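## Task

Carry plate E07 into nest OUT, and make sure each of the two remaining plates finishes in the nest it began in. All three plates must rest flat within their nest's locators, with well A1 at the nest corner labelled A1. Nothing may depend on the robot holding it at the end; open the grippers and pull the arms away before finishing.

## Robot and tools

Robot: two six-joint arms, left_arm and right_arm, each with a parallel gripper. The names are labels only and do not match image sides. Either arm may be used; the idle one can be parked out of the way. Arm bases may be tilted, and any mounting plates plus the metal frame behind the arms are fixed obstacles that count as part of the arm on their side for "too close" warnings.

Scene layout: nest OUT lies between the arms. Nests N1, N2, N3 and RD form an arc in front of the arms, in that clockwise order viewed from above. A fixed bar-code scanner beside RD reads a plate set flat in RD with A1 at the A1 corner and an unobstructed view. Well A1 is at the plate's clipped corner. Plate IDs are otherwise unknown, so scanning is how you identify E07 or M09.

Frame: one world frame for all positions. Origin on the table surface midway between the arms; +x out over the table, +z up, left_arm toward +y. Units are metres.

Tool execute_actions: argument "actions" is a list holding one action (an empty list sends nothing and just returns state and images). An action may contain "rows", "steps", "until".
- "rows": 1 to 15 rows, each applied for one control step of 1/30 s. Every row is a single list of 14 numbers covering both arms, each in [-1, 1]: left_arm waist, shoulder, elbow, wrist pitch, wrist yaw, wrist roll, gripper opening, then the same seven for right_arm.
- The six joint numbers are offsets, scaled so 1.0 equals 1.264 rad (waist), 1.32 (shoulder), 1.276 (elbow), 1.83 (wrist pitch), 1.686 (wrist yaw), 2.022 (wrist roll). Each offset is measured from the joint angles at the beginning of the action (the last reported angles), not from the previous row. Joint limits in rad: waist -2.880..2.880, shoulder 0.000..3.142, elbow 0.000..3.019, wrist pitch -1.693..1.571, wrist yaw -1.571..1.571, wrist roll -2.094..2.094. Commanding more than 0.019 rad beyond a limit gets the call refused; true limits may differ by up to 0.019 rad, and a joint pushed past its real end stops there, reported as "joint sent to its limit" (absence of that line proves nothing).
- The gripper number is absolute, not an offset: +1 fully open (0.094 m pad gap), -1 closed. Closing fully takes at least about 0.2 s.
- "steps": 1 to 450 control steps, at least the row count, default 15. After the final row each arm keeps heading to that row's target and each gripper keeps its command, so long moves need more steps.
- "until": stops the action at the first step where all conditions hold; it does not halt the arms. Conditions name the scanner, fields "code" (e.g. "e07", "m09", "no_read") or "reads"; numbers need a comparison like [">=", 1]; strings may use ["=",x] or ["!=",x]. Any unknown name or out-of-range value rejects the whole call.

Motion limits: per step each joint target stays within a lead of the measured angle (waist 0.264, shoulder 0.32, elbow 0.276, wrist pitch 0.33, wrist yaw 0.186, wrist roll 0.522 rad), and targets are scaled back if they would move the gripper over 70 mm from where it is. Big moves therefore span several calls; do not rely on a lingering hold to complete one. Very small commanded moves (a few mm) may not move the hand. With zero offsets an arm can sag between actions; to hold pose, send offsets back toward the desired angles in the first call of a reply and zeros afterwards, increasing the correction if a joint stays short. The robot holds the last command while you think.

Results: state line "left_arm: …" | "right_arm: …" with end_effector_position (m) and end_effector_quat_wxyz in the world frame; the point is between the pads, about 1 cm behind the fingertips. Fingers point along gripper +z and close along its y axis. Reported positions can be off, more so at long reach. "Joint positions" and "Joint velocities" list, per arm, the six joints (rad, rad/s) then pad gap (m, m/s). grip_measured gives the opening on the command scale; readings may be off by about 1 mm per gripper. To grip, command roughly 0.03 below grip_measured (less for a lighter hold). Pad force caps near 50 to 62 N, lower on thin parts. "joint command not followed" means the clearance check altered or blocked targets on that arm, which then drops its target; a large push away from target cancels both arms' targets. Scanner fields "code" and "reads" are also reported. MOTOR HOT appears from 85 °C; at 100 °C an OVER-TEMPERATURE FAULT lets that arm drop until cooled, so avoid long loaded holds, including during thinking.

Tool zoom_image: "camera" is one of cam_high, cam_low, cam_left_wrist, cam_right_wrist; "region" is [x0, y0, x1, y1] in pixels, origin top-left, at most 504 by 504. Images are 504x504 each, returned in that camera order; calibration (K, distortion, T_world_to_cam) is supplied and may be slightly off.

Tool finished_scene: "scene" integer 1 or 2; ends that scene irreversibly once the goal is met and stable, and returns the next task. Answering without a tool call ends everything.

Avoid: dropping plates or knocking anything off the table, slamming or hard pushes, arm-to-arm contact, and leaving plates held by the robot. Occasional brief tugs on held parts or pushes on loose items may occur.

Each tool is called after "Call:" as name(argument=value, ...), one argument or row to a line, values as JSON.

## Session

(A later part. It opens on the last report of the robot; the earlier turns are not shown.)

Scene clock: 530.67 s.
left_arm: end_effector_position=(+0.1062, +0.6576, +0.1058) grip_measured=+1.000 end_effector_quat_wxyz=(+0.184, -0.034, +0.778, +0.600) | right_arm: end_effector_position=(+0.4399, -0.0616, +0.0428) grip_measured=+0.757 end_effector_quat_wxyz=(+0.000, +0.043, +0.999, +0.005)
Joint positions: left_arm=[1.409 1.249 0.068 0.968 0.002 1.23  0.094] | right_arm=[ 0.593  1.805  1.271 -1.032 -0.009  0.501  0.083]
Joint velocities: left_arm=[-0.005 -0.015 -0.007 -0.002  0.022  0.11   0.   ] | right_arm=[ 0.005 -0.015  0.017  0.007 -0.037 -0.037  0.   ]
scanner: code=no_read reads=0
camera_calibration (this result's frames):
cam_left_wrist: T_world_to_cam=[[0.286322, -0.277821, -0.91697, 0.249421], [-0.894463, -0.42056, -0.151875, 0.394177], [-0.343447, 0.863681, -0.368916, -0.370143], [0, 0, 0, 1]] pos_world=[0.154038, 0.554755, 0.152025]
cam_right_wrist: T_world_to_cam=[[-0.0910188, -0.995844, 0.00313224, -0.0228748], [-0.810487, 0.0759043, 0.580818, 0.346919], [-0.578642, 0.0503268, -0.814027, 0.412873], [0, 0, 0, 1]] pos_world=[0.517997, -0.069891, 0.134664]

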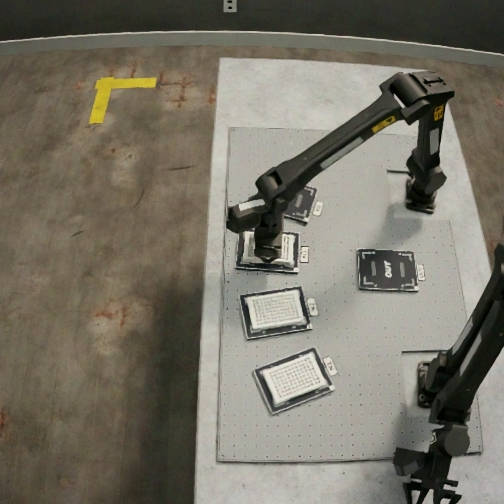

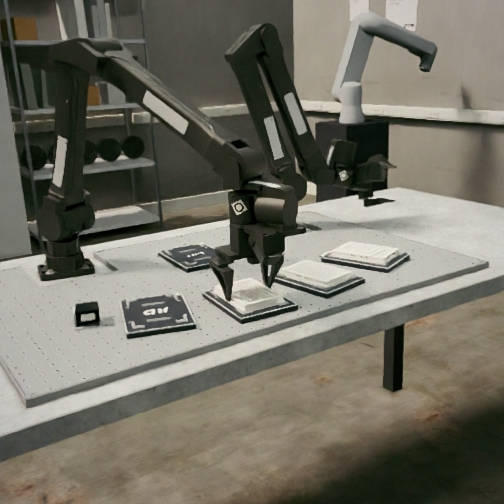

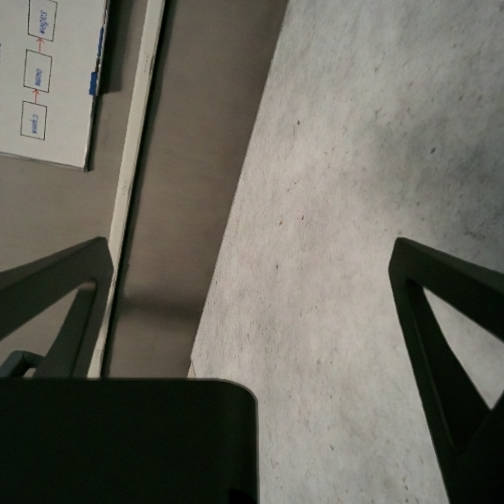

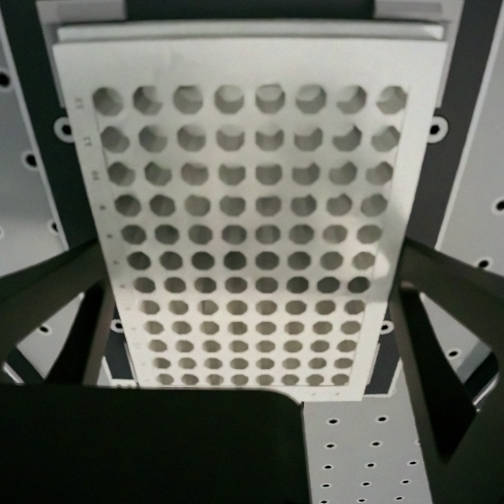

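Call:
execute_actions(
  actions=[
    {"rows": [[0,0,0,0,0,0,1, 0,0,0,0,0,0,0.72],[0,0,0,0,0,0,1, 0,0,0,0,0,0,0.72],[0,0,0,0,0,0,1, 0,-0.02,0.03,-0.034,0.005,0,0.72],[0,0,0,0,0,0,1, 0,-0.04,0.063,-0.068,0.005,0,0.72],[0,0,0,0,0,0,1, 0,-0.04,0.063,-0.068,0.005,0,0.72],[0,0,0,0,0,0,1, 0,-0.04,0.063,-0.068,0.005,0,0.72],[0,0,0,0,0,0,1, 0,-0.04,0.063,-0.068,0.005,0,0.72],[0,0,0,0,0,0,1, 0,-0.04,0.063,-0.068,0.005,0,0.72],[0,0,0,0,0,0,1, -0.0156,-0.049,0.0506,-0.0666,0.005,-0.0036,0.72],[0,0,0,0,0,0,1, -0.056,-0.0726,0.0185,-0.0629,0.005,-0.0131,0.72],[0,0,0,0,0,0,1, -0.1115,-0.1048,-0.0257,-0.0578,0.005,-0.026,0.72],[0,0,0,0,0,0,1, -0.1715,-0.1397,-0.0734,-0.0522,0.005,-0.04,0.72],[0,0,0,0,0,0,1, -0.227,-0.1719,-0.1175,-0.0471,0.005,-0.0529,0.72],[0,0,0,0,0,0,1, -0.2674,-0.1955,-0.1496,-0.0434,0.005,-0.0624,0.72],[0,0,0,0,0,0,1, -0.283,-0.2045,-0.162,-0.042,0.005,-0.066,0.72]], "steps": 36},
  ],
)

Scene clock: 631.77 s.
left_arm: end_effector_position=(+0.1062, +0.6576, +0.1058) grip_measured=+1.000 end_effector_quat_wxyz=(+0.184, -0.034, +0.778, +0.600) | right_arm: end_effector_position=(+0.3904, -0.2445, +0.0952) grip_measured=+0.748 end_effector_quat_wxyz=(-0.006, +0.161, +0.987, -0.003)
Joint positions: left_arm=[1.409 1.249 0.068 0.968 0.002 1.23  0.094] | right_arm=[ 0.233  1.532  1.069 -1.121  0.003  0.377  0.082]
Joint velocities: left_arm=[-0.015 -0.005 -0.007  0.007 -0.037 -0.095  0.   ] | right_arm=[-0.005 -0.005 -0.007 -0.012 -0.022  0.095  0.   ]
scanner: code=no_read reads=0
camera_calibration (this result's frames):
cam_left_wrist: T_world_to_cam=[[0.286322, -0.277821, -0.91697, 0.249421], [-0.894463, -0.42056, -0.151875, 0.394177], [-0.343447, 0.863681, -0.368916, -0.370143], [0, 0, 0, 1]] pos_world=[0.154038, 0.554755, 0.152025]
cam_right_wrist: T_world_to_cam=[[-0.321593, -0.946659, 0.0203674, -0.109254], [-0.760917, 0.271176, 0.589465, 0.317819], [-0.563546, 0.17407, -0.807537, 0.459859], [0, 0, 0, 1]] pos_world=[0.46585, -0.269659, 0.186235]

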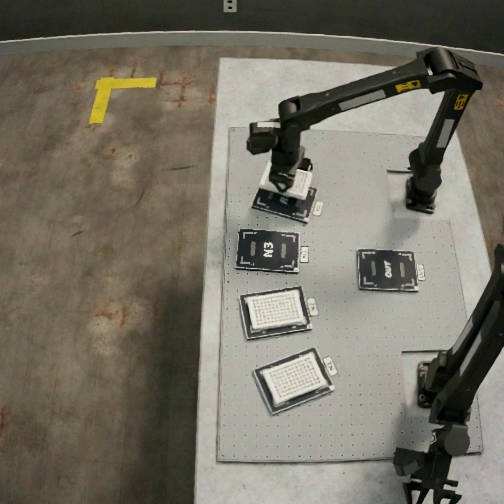

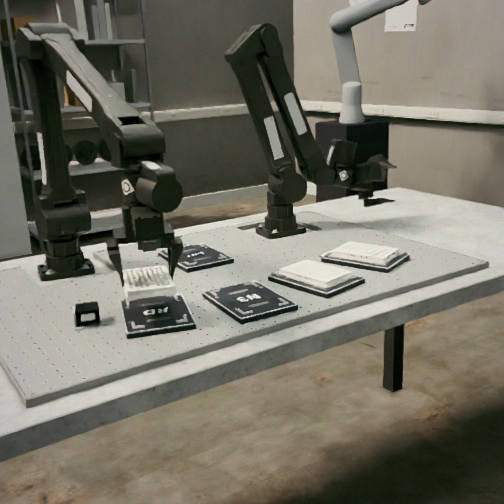

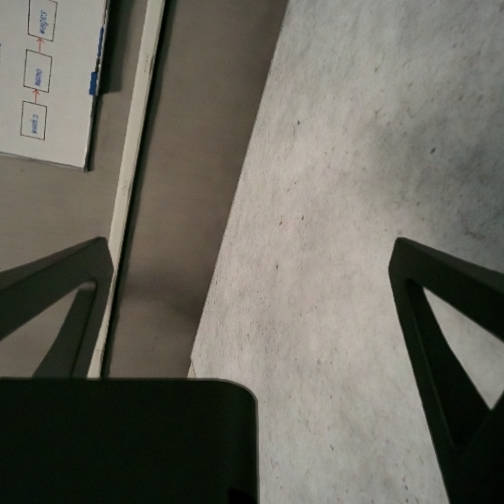

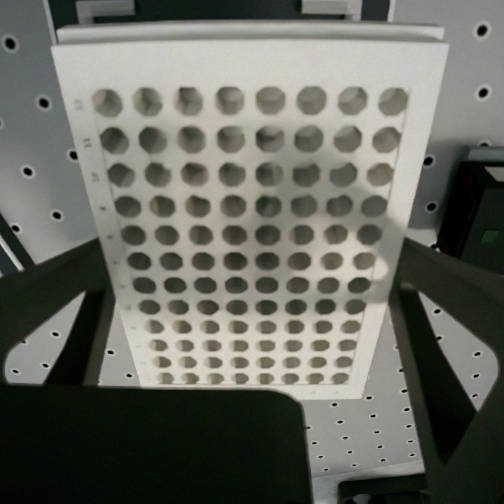

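Call:
zoom_image(
  camera="cam_right_wrist",
  region=[30, 0, 470, 120],
)

Call:
zoom_image(
  camera="cam_high",
  region=[230, 130, 350, 250],
)

Call:
zoom_image(
  camera="cam_low",
  region=[70, 230, 230, 350],
)

Region (30, 0, 470, 120) of cam_right_wrist's 504x504 image, scaled by 1.145, with more detail than that image has; it fills the top 137 rows of this view, and the rest is white.

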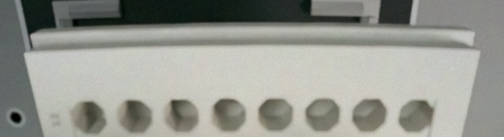

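Region (230, 130, 350, 250) of cam_high's 504x504 image, scaled by 4.200, with more detail than that image has.

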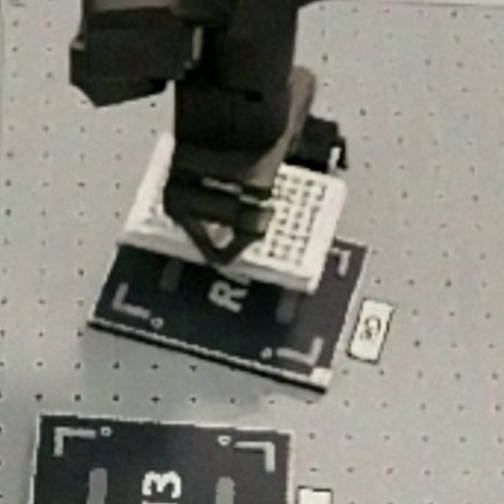

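Region (70, 230, 230, 350) of cam_low's 504x504 image, scaled by 3.150, with more detail than that image has; it fills the top 378 rows of this view, and the rest is white.

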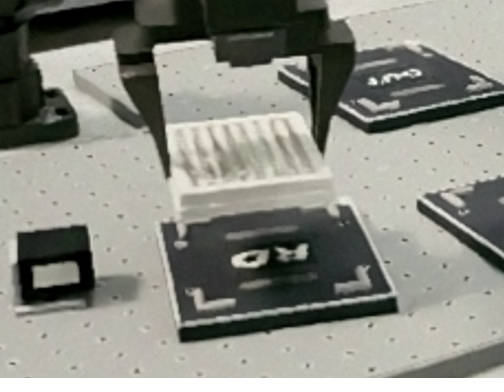

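Call:
zoom_image(
  camera="cam_right_wrist",
  region=[40, 0, 460, 420],
)

Region (40, 0, 460, 420) of cam_right_wrist's 504x504 image, scaled by 1.200, with more detail than that image has.

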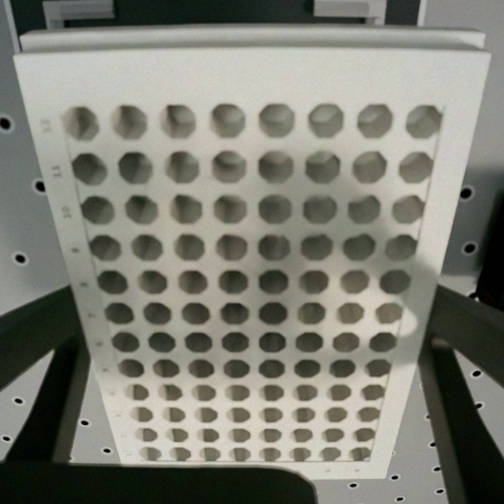

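Call:
execute_actions(
  actions=[
    {"rows": [[0,0,0,0,0,0,1, 0.0269,0.0485,-0.047,0.0661,0,0.0163,0.72]], "steps": 14},
  ],
)

Scene clock: 704.53 s.
left_arm: end_effector_position=(+0.1062, +0.6576, +0.1058) grip_measured=+1.000 end_effector_quat_wxyz=(+0.184, -0.034, +0.778, +0.600) | right_arm: end_effector_position=(+0.3871, -0.2337, +0.0528) grip_measured=+0.748 end_effector_quat_wxyz=(-0.010, +0.159, +0.987, -0.004)
Joint positions: left_arm=[1.409 1.249 0.068 0.968 0.002 1.23  0.094] | right_arm=[ 0.26   1.589  1.009 -1.012  0.003  0.4    0.082]
Joint velocities: left_arm=[ 0.015 -0.005 -0.002 -0.007 -0.007 -0.007  0.   ] | right_arm=[-0.015 -0.005 -0.007 -0.002 -0.066 -0.051  0.   ]
scanner: code=no_read reads=0
camera_calibration (this result's frames):
cam_left_wrist: T_world_to_cam=[[0.286322, -0.277821, -0.91697, 0.249421], [-0.894463, -0.42056, -0.151875, 0.394177], [-0.343447, 0.863681, -0.368916, -0.370143], [0, 0, 0, 1]] pos_world=[0.154038, 0.554755, 0.152025]
cam_right_wrist: T_world_to_cam=[[-0.317441, -0.94798, 0.0237611, -0.101351], [-0.757369, 0.268532, 0.595216, 0.334992], [-0.570634, 0.17095, -0.803214, 0.423636], [0, 0, 0, 1]] pos_world=[0.463281, -0.258456, 0.143286]

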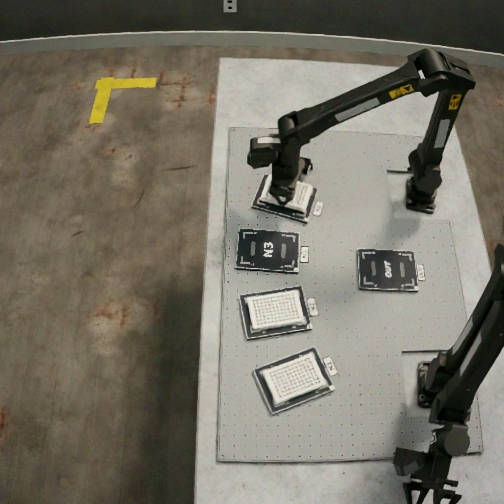

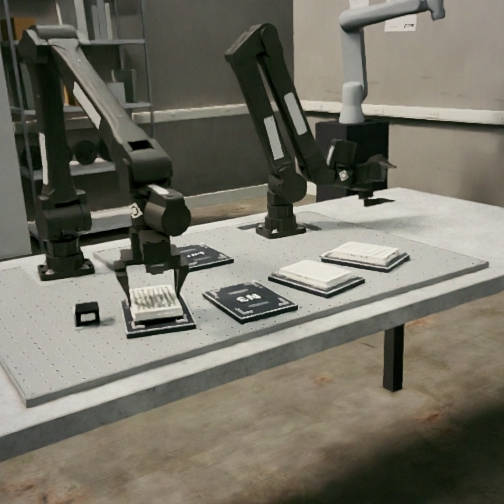

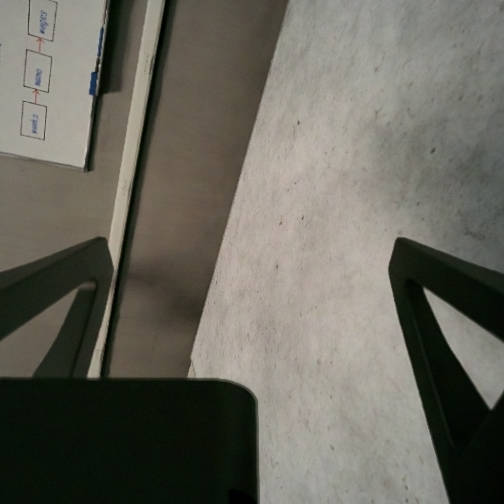

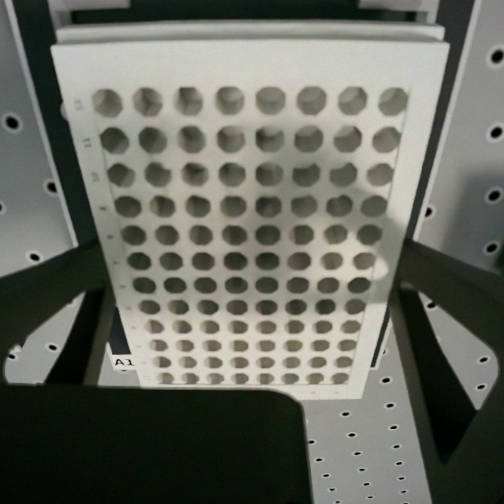

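Call:
execute_actions(
  actions=[],
)

Scene clock: 723.37 s.
left_arm: end_effector_position=(+0.1062, +0.6576, +0.1058) grip_measured=+1.000 end_effector_quat_wxyz=(+0.184, -0.034, +0.778, +0.600) | right_arm: end_effector_position=(+0.3871, -0.2337, +0.0528) grip_measured=+0.748 end_effector_quat_wxyz=(-0.010, +0.159, +0.987, -0.004)
Joint positions: left_arm=[1.409 1.249 0.068 0.968 0.002 1.23  0.094] | right_arm=[ 0.26   1.589  1.009 -1.011  0.003  0.401  0.082]
Joint velocities: left_arm=[ 0.005  0.005  0.002  0.002  0.051 -0.066  0.   ] | right_arm=[ 0.005  0.005  0.002  0.007 -0.022  0.007  0.001]
scanner: code=no_read reads=0
camera_calibration (this result's frames):
cam_left_wrist: T_world_to_cam=[[0.286322, -0.277821, -0.91697, 0.249421], [-0.894463, -0.42056, -0.151875, 0.394177], [-0.343447, 0.863681, -0.368916, -0.370143], [0, 0, 0, 1]] pos_world=[0.154038, 0.554755, 0.152025]
cam_right_wrist: T_world_to_cam=[[-0.318534, -0.947617, 0.0236313, -0.100799], [-0.757291, 0.269394, 0.594926, 0.335248], [-0.570128, 0.171609, -0.803433, 0.423657], [0, 0, 0, 1]] pos_world=[0.463311, -0.258536, 0.143314]

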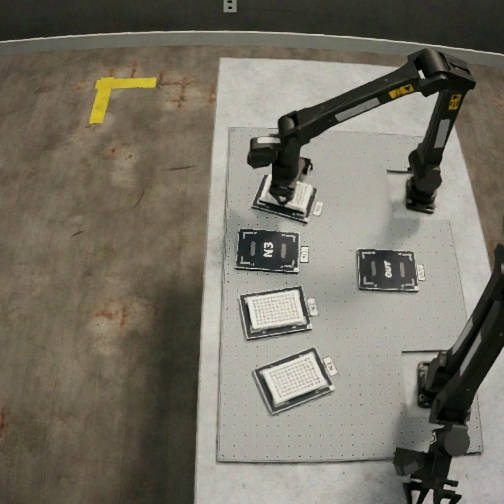

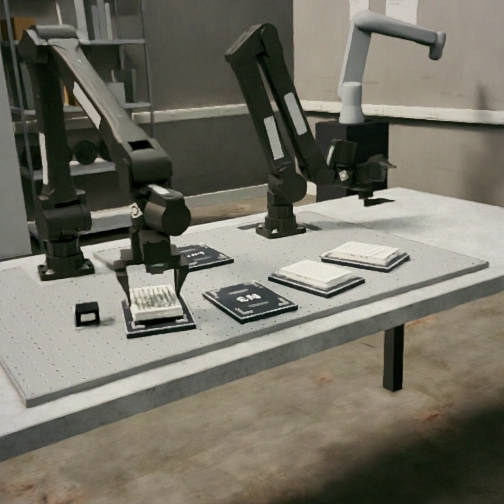

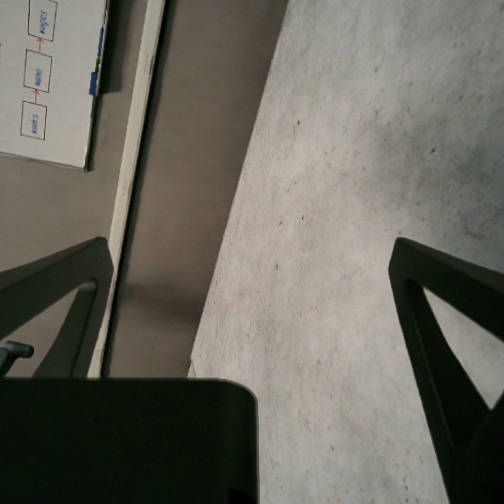

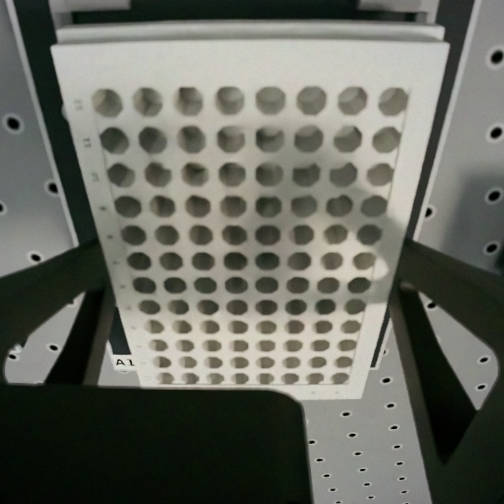

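Call:
zoom_image(
  camera="cam_right_wrist",
  region=[0, 0, 504, 120],
)

Call:
zoom_image(
  camera="cam_left_wrist",
  region=[0, 0, 120, 180],
)

Call:
zoom_image(
  camera="cam_low",
  region=[60, 260, 220, 360],
)

Region (0, 0, 504, 120) of cam_right_wrist's 504x504 image, scaled by 1.000; it fills the top 120 rows of this view, and the rest is white.

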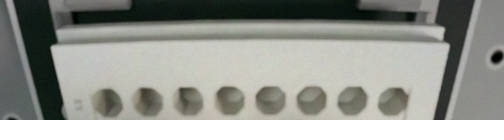

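Region (0, 0, 120, 180) of cam_left_wrist's 504x504 image, scaled by 2.800, with more detail than that image has.

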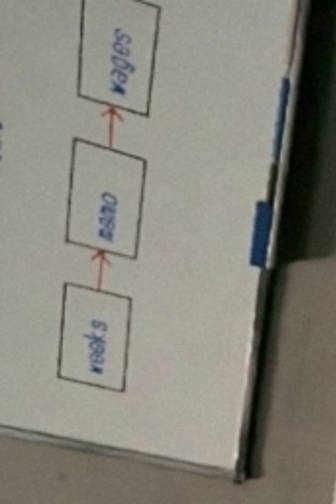

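Region (60, 260, 220, 360) of cam_low's 504x504 image, scaled by 3.150, with more detail than that image has; it fills the top 315 rows of this view, and the rest is white.

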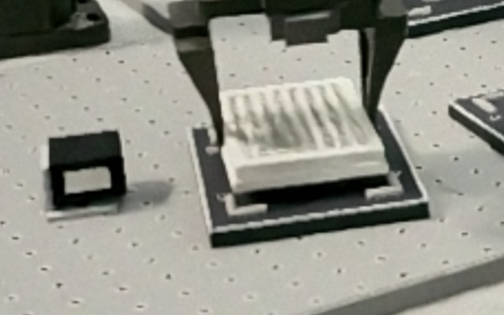

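Call:
zoom_image(
  camera="cam_right_wrist",
  region=[20, 0, 180, 80],
)

Call:
zoom_image(
  camera="cam_right_wrist",
  region=[330, 0, 490, 80],
)

Region (20, 0, 180, 80) of cam_right_wrist's 504x504 image, scaled by 3.150, with more detail than that image has.

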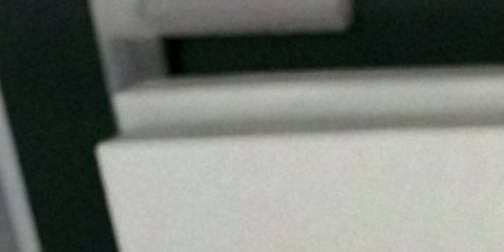

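Region (330, 0, 490, 80) of cam_right_wrist's 504x504 image, scaled by 3.150, with more detail than that image has.

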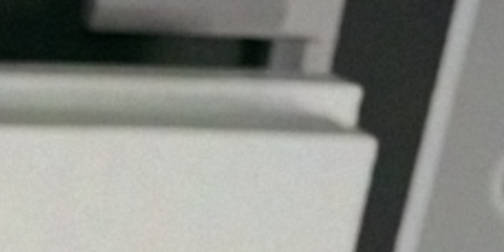

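Call:
execute_actions(
  actions=[
    {"rows": [[0,0,0,0,0,0,1, 0.0103,0,0,0,0,0,0.72]], "steps": 10},
  ],
)

Scene clock: 843.70 s.
left_arm: end_effector_position=(+0.1062, +0.6576, +0.1058) grip_measured=+1.000 end_effector_quat_wxyz=(+0.184, -0.034, +0.778, +0.600) | right_arm: end_effector_position=(+0.3871, -0.2337, +0.0528) grip_measured=+0.748 end_effector_quat_wxyz=(-0.010, +0.159, +0.987, -0.004)
Joint positions: left_arm=[1.409 1.249 0.068 0.968 0.002 1.23  0.094] | right_arm=[ 0.26   1.589  1.009 -1.011  0.003  0.401  0.082]
Joint velocities: left_arm=[-0.015 -0.005  0.002  0.007  0.007  0.022  0.   ] | right_arm=[-0.005 -0.005  0.007  0.007 -0.007 -0.051 -0.001]
scanner: code=no_read reads=0
camera_calibration (this result's frames):
cam_left_wrist: T_world_to_cam=[[0.286322, -0.277821, -0.91697, 0.249421], [-0.894463, -0.42056, -0.151875, 0.394177], [-0.343447, 0.863681, -0.368916, -0.370143], [0, 0, 0, 1]] pos_world=[0.154038, 0.554755, 0.152025]
cam_right_wrist: T_world_to_cam=[[-0.318534, -0.947617, 0.0236313, -0.100799], [-0.757291, 0.269394, 0.594926, 0.335248], [-0.570128, 0.171609, -0.803433, 0.423657], [0, 0, 0, 1]] pos_world=[0.463311, -0.258536, 0.143314]

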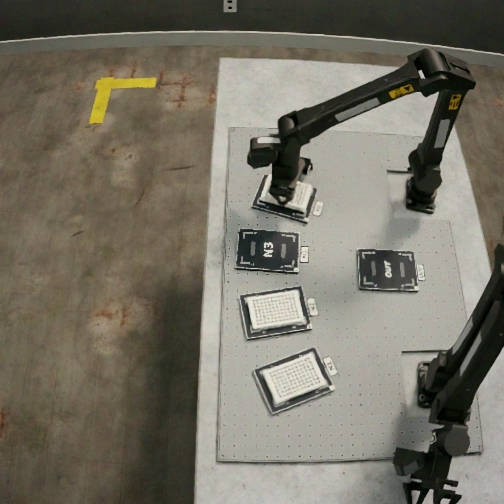

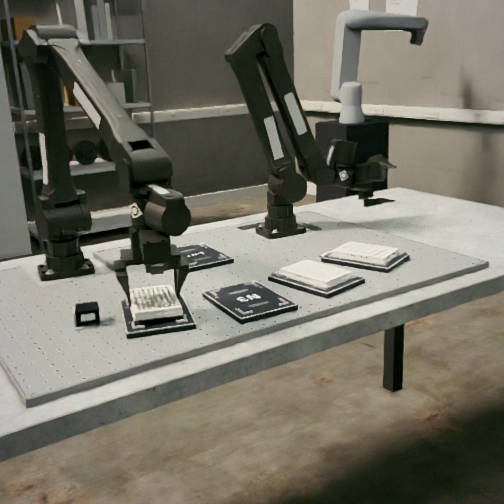

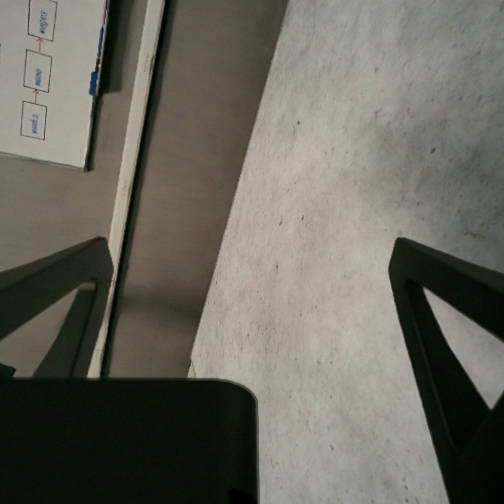

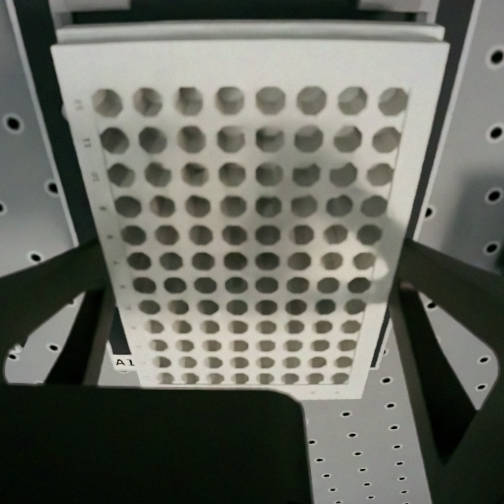

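Call:
zoom_image(
  camera="cam_right_wrist",
  region=[70, 280, 430, 420],
)

Call:
zoom_image(
  camera="cam_high",
  region=[230, 150, 340, 240],
)

Region (70, 280, 430, 420) of cam_right_wrist's 504x504 image, scaled by 1.400, with more detail than that image has.

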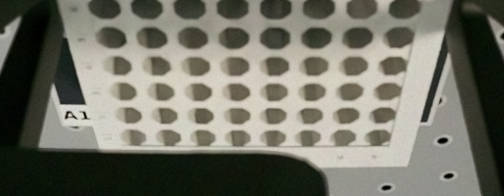

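Region (230, 150, 340, 240) of cam_high's 504x504 image, scaled by 4.582, with more detail than that image has; it fills the top 412 rows of this view, and the rest is white.

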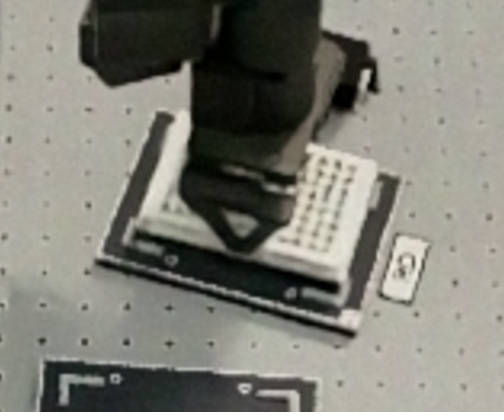

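Call:
execute_actions(
  actions=[
    {"rows": [[0,0,0,0,0,0,1, 0.0127,0,-0.0118,0.0175,0,0,0.72]], "steps": 12},
  ],
)

Scene clock: 871.57 s.
left_arm: end_effector_position=(+0.1062, +0.6576, +0.1058) grip_measured=+1.000 end_effector_quat_wxyz=(+0.184, -0.034, +0.778, +0.600) | right_arm: end_effector_position=(+0.3882, -0.2322, +0.0502) grip_measured=+0.748 end_effector_quat_wxyz=(-0.004, +0.157, +0.988, -0.002)
Joint positions: left_arm=[1.409 1.249 0.068 0.968 0.002 1.23  0.094] | right_arm=[ 0.263  1.589  1.001 -0.992  0.003  0.401  0.082]
Joint velocities: left_arm=[-0.015 -0.015 -0.007  0.007  0.007 -0.007  0.   ] | right_arm=[-0.015 -0.005 -0.017 -0.007 -0.037 -0.022 -0.   ]
scanner: code=no_read reads=0
camera_calibration (this result's frames):
cam_left_wrist: T_world_to_cam=[[0.286322, -0.277821, -0.91697, 0.249421], [-0.894463, -0.42056, -0.151875, 0.394177], [-0.343447, 0.863681, -0.368916, -0.370143], [0, 0, 0, 1]] pos_world=[0.154038, 0.554755, 0.152025]
cam_right_wrist: T_world_to_cam=[[-0.31553, -0.948726, 0.0189649, -0.100145], [-0.76517, 0.266201, 0.586218, 0.339977], [-0.561209, 0.170458, -0.809931, 0.418535], [0, 0, 0, 1]] pos_world=[0.463427, -0.256855, 0.141583]

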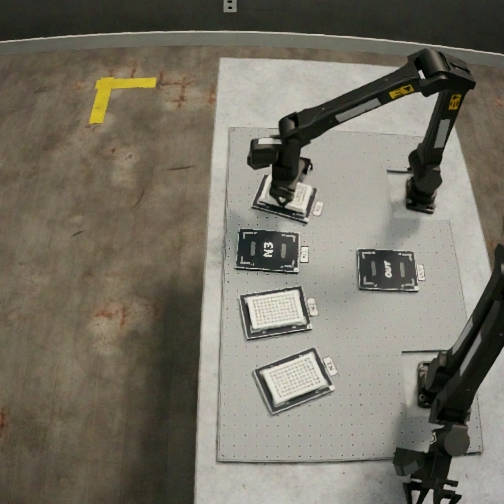

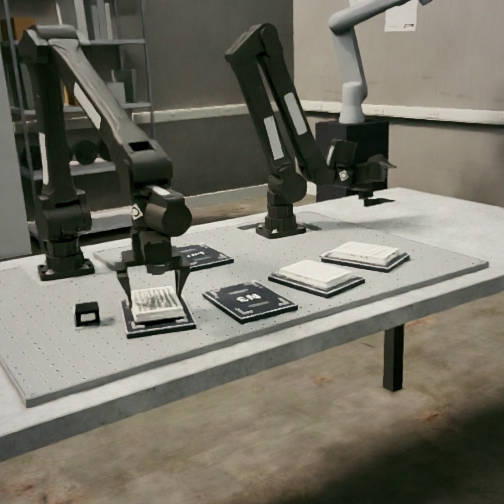

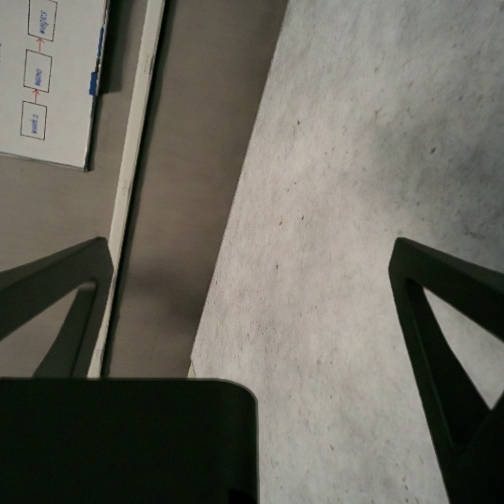

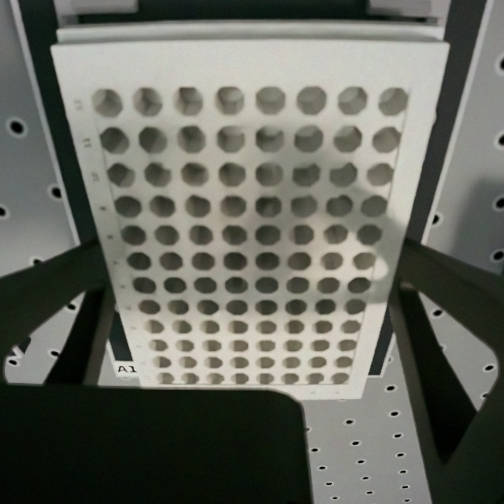

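Call:
zoom_image(
  camera="cam_right_wrist",
  region=[20, 0, 180, 80],
)

Call:
zoom_image(
  camera="cam_right_wrist",
  region=[330, 0, 490, 80],
)

Region (20, 0, 180, 80) of cam_right_wrist's 504x504 image, scaled by 3.150, with more detail than that image has.

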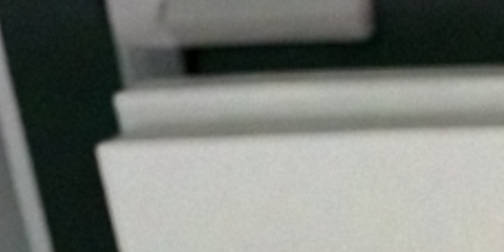

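Region (330, 0, 490, 80) of cam_right_wrist's 504x504 image, scaled by 3.150, with more detail than that image has.

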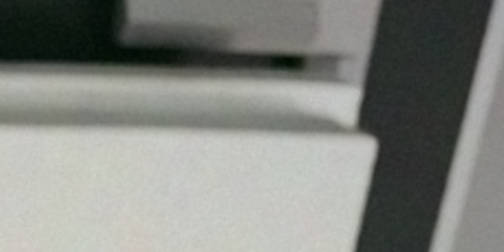

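Call:
execute_actions(
  actions=[
    {"rows": [[0,0,0,0,0,0,1, 0.0127,0,-0.0085,0.0120,0,0,0.72],[0,0,0,0,0,0,1, 0.0127,0,-0.0112,0.0153,0,0,0.72],[0,0,0,0,0,0,1, 0.0127,0,-0.0139,0.0186,0,0,0.72],[0,0,0,0,0,0,1, 0.0127,0,-0.0166,0.0219,0,0,0.72],[0,0,0,0,0,0,1, 0.0127,0,-0.0193,0.0252,0,0,0.72],[0,0,0,0,0,0,1, 0.0127,0,-0.0220,0.0284,0,0,0.72]], "steps": 14},
  ],
)

Scene clock: 910.97 s.
left_arm: end_effector_position=(+0.1062, +0.6576, +0.1058) grip_measured=+1.000 end_effector_quat_wxyz=(+0.184, -0.034, +0.778, +0.600) | right_arm: end_effector_position=(+0.3886, -0.2309, +0.0441) grip_measured=+0.748 end_effector_quat_wxyz=(+0.005, +0.156, +0.988, -0.000)
Joint positions: left_arm=[1.409 1.249 0.068 0.968 0.002 1.23  0.094] | right_arm=[ 0.266  1.589  0.981 -0.953  0.003  0.401  0.082]
Joint velocities: left_arm=[-0.015 -0.005  0.002 -0.002  0.022  0.007  0.   ] | right_arm=[-0.005  0.005 -0.007 -0.002 -0.051 -0.051  0.001]
scanner: code=no_read reads=0
camera_calibration (this result's frames):
cam_left_wrist: T_world_to_cam=[[0.286322, -0.277821, -0.91697, 0.249421], [-0.894463, -0.42056, -0.151875, 0.394177], [-0.343447, 0.863681, -0.368916, -0.370143], [0, 0, 0, 1]] pos_world=[0.154038, 0.554755, 0.152025]
cam_right_wrist: T_world_to_cam=[[-0.312922, -0.94971, 0.0114333, -0.0995795], [-0.776983, 0.262896, 0.572, 0.347994], [-0.54624, 0.170108, -0.820174, 0.408117], [0, 0, 0, 1]] pos_world=[0.462154, -0.255482, 0.136813]

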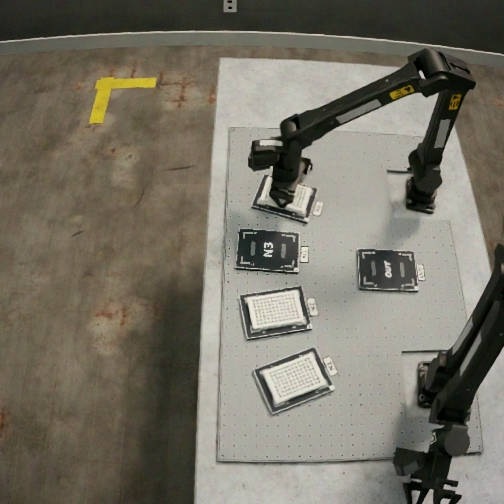

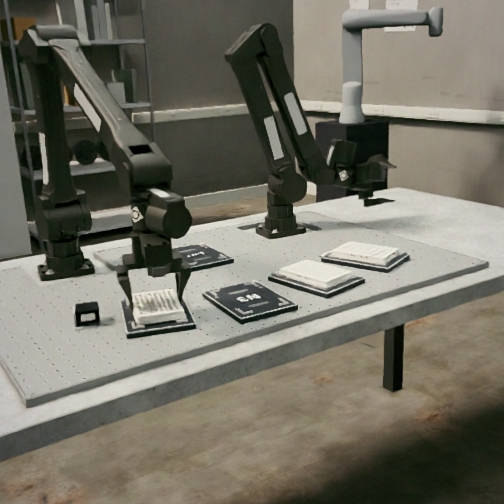

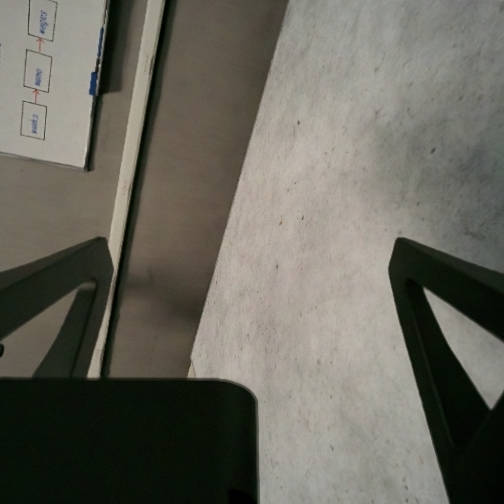

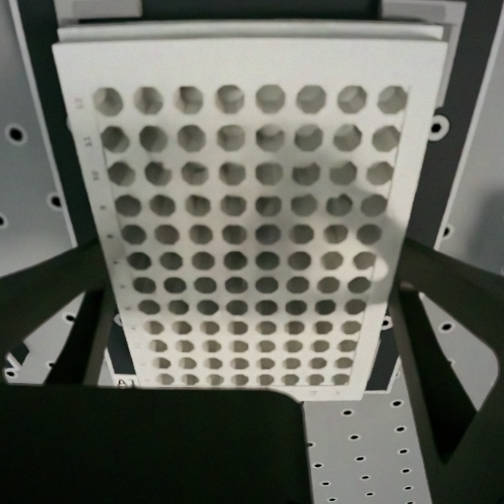

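Call:
zoom_image(
  camera="cam_right_wrist",
  region=[20, 0, 180, 80],
)

Call:
zoom_image(
  camera="cam_right_wrist",
  region=[330, 0, 490, 80],
)

Call:
zoom_image(
  camera="cam_low",
  region=[100, 270, 210, 345],
)

Region (20, 0, 180, 80) of cam_right_wrist's 504x504 image, scaled by 3.150, with more detail than that image has.

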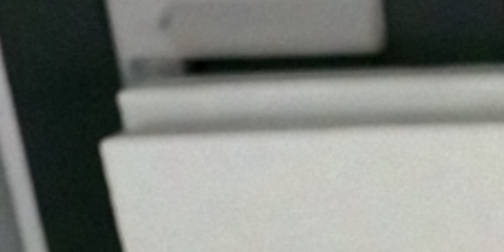

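Region (330, 0, 490, 80) of cam_right_wrist's 504x504 image, scaled by 3.150, with more detail than that image has.

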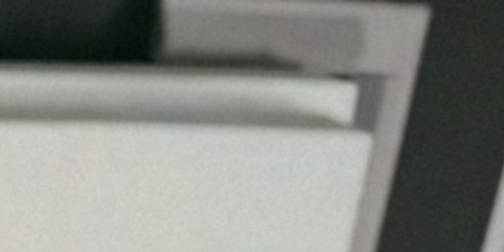

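Region (100, 270, 210, 345) of cam_low's 504x504 image, scaled by 4.582, with more detail than that image has; it fills the top 344 rows of this view, and the rest is white.

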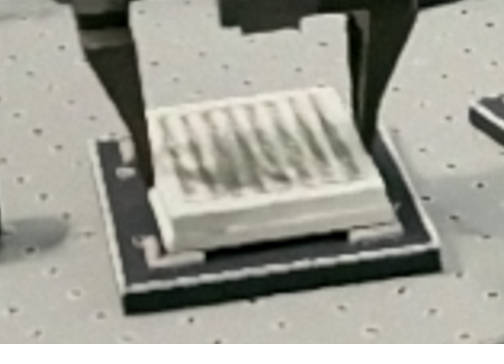

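Call:
zoom_image(
  camera="cam_high",
  region=[240, 165, 330, 235],
)

Call:
zoom_image(
  camera="cam_low",
  region=[120, 300, 200, 340],
)

Region (240, 165, 330, 235) of cam_high's 504x504 image, scaled by 5.600, with more detail than that image has.

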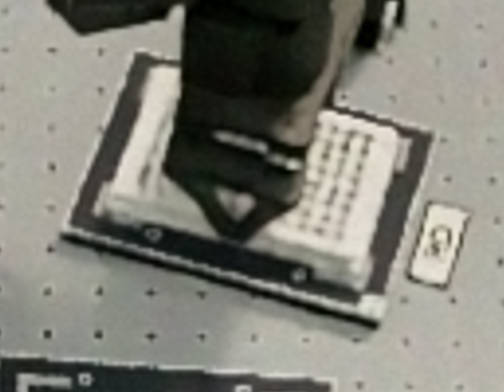

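Region (120, 300, 200, 340) of cam_low's 504x504 image, scaled by 6.300, with more detail than that image has.

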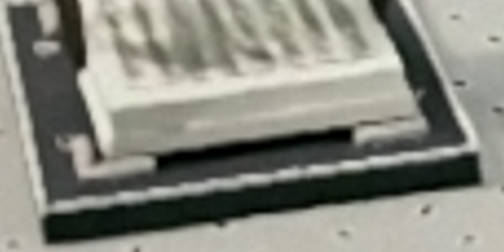

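Call:
zoom_image(
  camera="cam_low",
  region=[260, 250, 380, 310],
)

Region (260, 250, 380, 310) of cam_low's 504x504 image, scaled by 4.200, with more detail than that image has.

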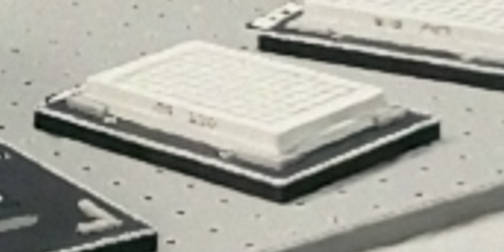

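Call:
zoom_image(
  camera="cam_low",
  region=[285, 265, 325, 290],
)

Call:
zoom_image(
  camera="cam_low",
  region=[335, 242, 385, 267],
)

Region (285, 265, 325, 290) of cam_low's 504x504 image, scaled by 12.600, with more detail than that image has; it fills the top 315 rows of this view, and the rest is white.

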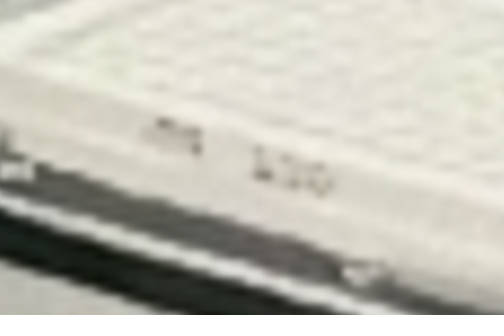

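Region (335, 242, 385, 267) of cam_low's 504x504 image, scaled by 10.080, with more detail than that image has.

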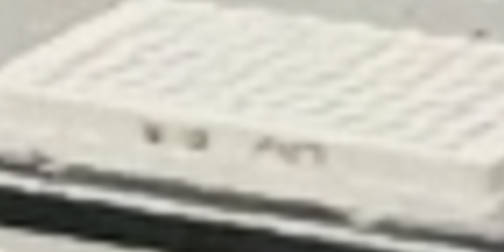

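Call:
execute_actions(
  actions=[
    {"rows": [[0,0,0,0,0,0,1, -0.0136,0,0,0,0,0,0.72]], "steps": 10},
  ],
)

Scene clock: 996.53 s.
left_arm: end_effector_position=(+0.1062, +0.6576, +0.1058) grip_measured=+1.000 end_effector_quat_wxyz=(+0.184, -0.034, +0.778, +0.600) | right_arm: end_effector_position=(+0.3888, -0.2321, +0.0441) grip_measured=+0.748 end_effector_quat_wxyz=(+0.005, +0.157, +0.988, -0.000)
Joint positions: left_arm=[1.409 1.249 0.068 0.968 0.002 1.23  0.094] | right_arm=[ 0.263  1.589  0.981 -0.953  0.003  0.401  0.082]
Joint velocities: left_arm=[-0.005 -0.015  0.007 -0.007  0.007 -0.007  0.   ] | right_arm=[-0.005 -0.015  0.012 -0.002 -0.022  0.037  0.   ]
scanner: code=no_read reads=0
camera_calibration (this result's frames):
cam_left_wrist: T_world_to_cam=[[0.286322, -0.277821, -0.91697, 0.249421], [-0.894463, -0.42056, -0.151875, 0.394177], [-0.343447, 0.863681, -0.368916, -0.370143], [0, 0, 0, 1]] pos_world=[0.154038, 0.554755, 0.152025]
cam_right_wrist: T_world_to_cam=[[-0.315819, -0.948751, 0.0114333, -0.0993895], [-0.776177, 0.265266, 0.572, 0.348643], [-0.545718, 0.171774, -0.820174, 0.408572], [0, 0, 0, 1]] pos_world=[0.462185, -0.256961, 0.136813]

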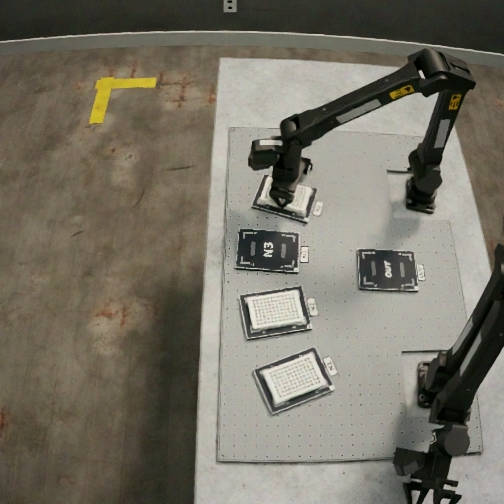

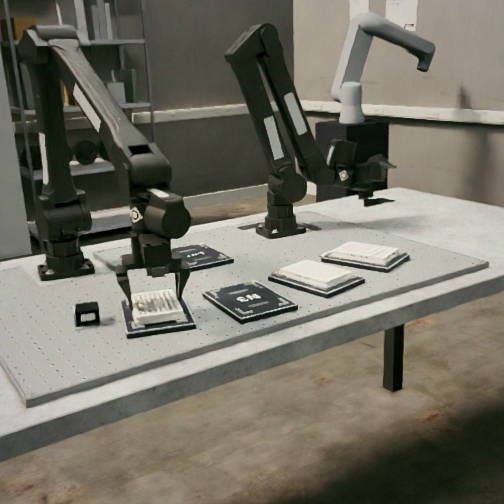

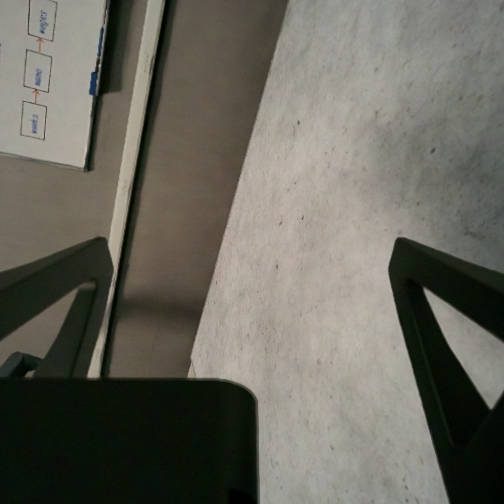

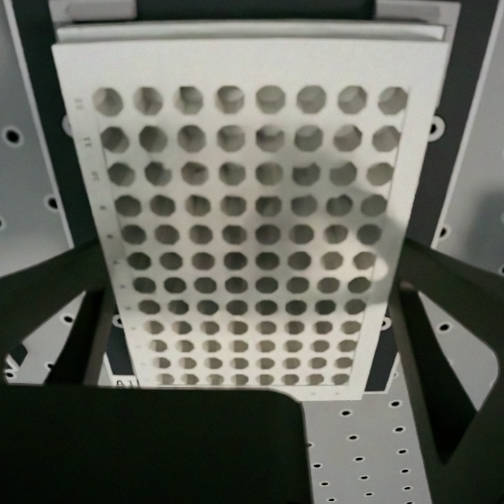

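Call:
zoom_image(
  camera="cam_right_wrist",
  region=[20, 0, 180, 80],
)

Call:
zoom_image(
  camera="cam_right_wrist",
  region=[330, 0, 490, 80],
)

Call:
zoom_image(
  camera="cam_low",
  region=[120, 300, 200, 340],
)

Region (20, 0, 180, 80) of cam_right_wrist's 504x504 image, scaled by 3.150, with more detail than that image has.

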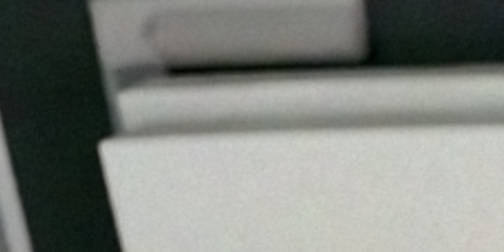

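Region (330, 0, 490, 80) of cam_right_wrist's 504x504 image, scaled by 3.150, with more detail than that image has.

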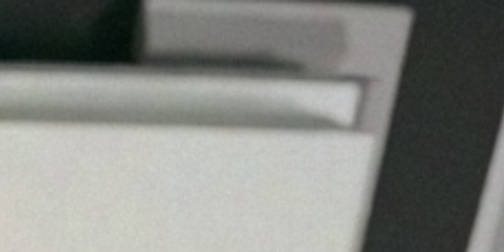

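Region (120, 300, 200, 340) of cam_low's 504x504 image, scaled by 6.300, with more detail than that image has.

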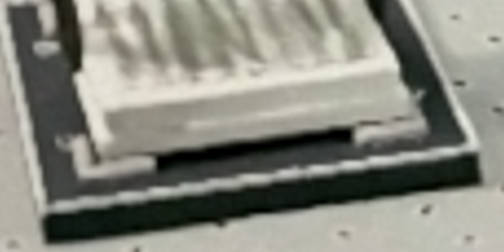

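Call:
execute_actions(
  actions=[
    {"rows": [[0,0,0,0,0,0,1, -0.0123,0,0,0,0,0,0.72]], "steps": 9},
  ],
)

Scene clock: 1018.53 s.
left_arm: end_effector_position=(+0.1062, +0.6576, +0.1058) grip_measured=+1.000 end_effector_quat_wxyz=(+0.184, -0.034, +0.778, +0.600) | right_arm: end_effector_position=(+0.3888, -0.2321, +0.0441) grip_measured=+0.748 end_effector_quat_wxyz=(+0.005, +0.157, +0.988, -0.000)
Joint positions: left_arm=[1.409 1.249 0.068 0.968 0.002 1.23  0.094] | right_arm=[ 0.263  1.589  0.981 -0.953  0.003  0.401  0.082]
Joint velocities: left_arm=[-0.034 -0.005 -0.007  0.002 -0.066  0.022  0.   ] | right_arm=[-0.005  0.005 -0.032 -0.007  0.037  0.007  0.001]
scanner: code=no_read reads=0
camera_calibration (this result's frames):
cam_left_wrist: T_world_to_cam=[[0.286322, -0.277821, -0.91697, 0.249421], [-0.894463, -0.42056, -0.151875, 0.394177], [-0.343447, 0.863681, -0.368916, -0.370143], [0, 0, 0, 1]] pos_world=[0.154038, 0.554755, 0.152025]
cam_right_wrist: T_world_to_cam=[[-0.315819, -0.948751, 0.0114333, -0.0993895], [-0.776177, 0.265266, 0.572, 0.348643], [-0.545718, 0.171774, -0.820174, 0.408572], [0, 0, 0, 1]] pos_world=[0.462185, -0.256961, 0.136813]

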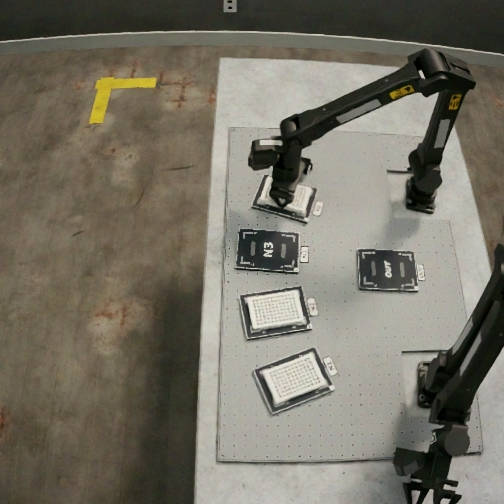

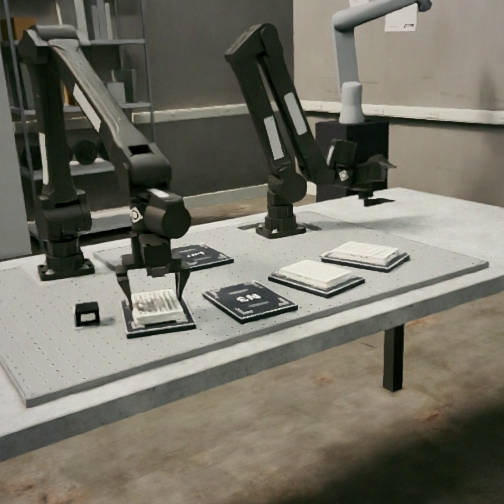

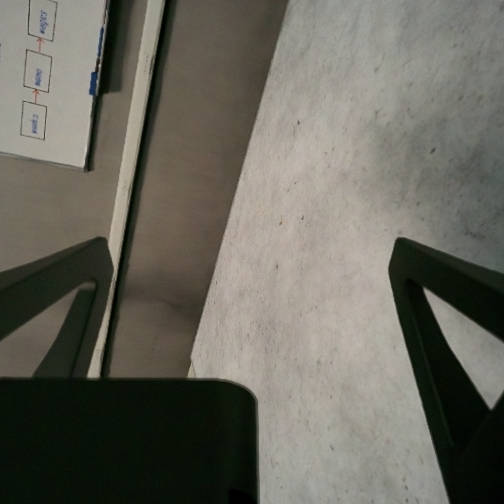

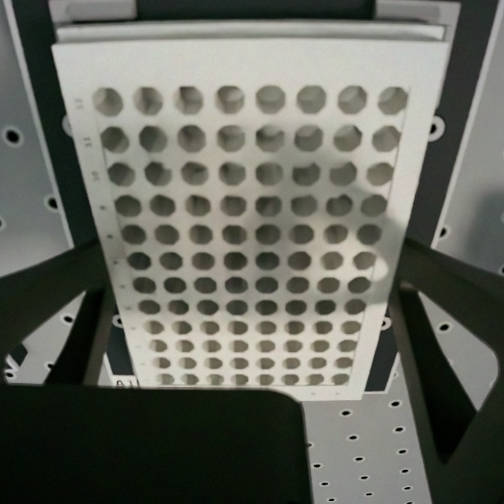

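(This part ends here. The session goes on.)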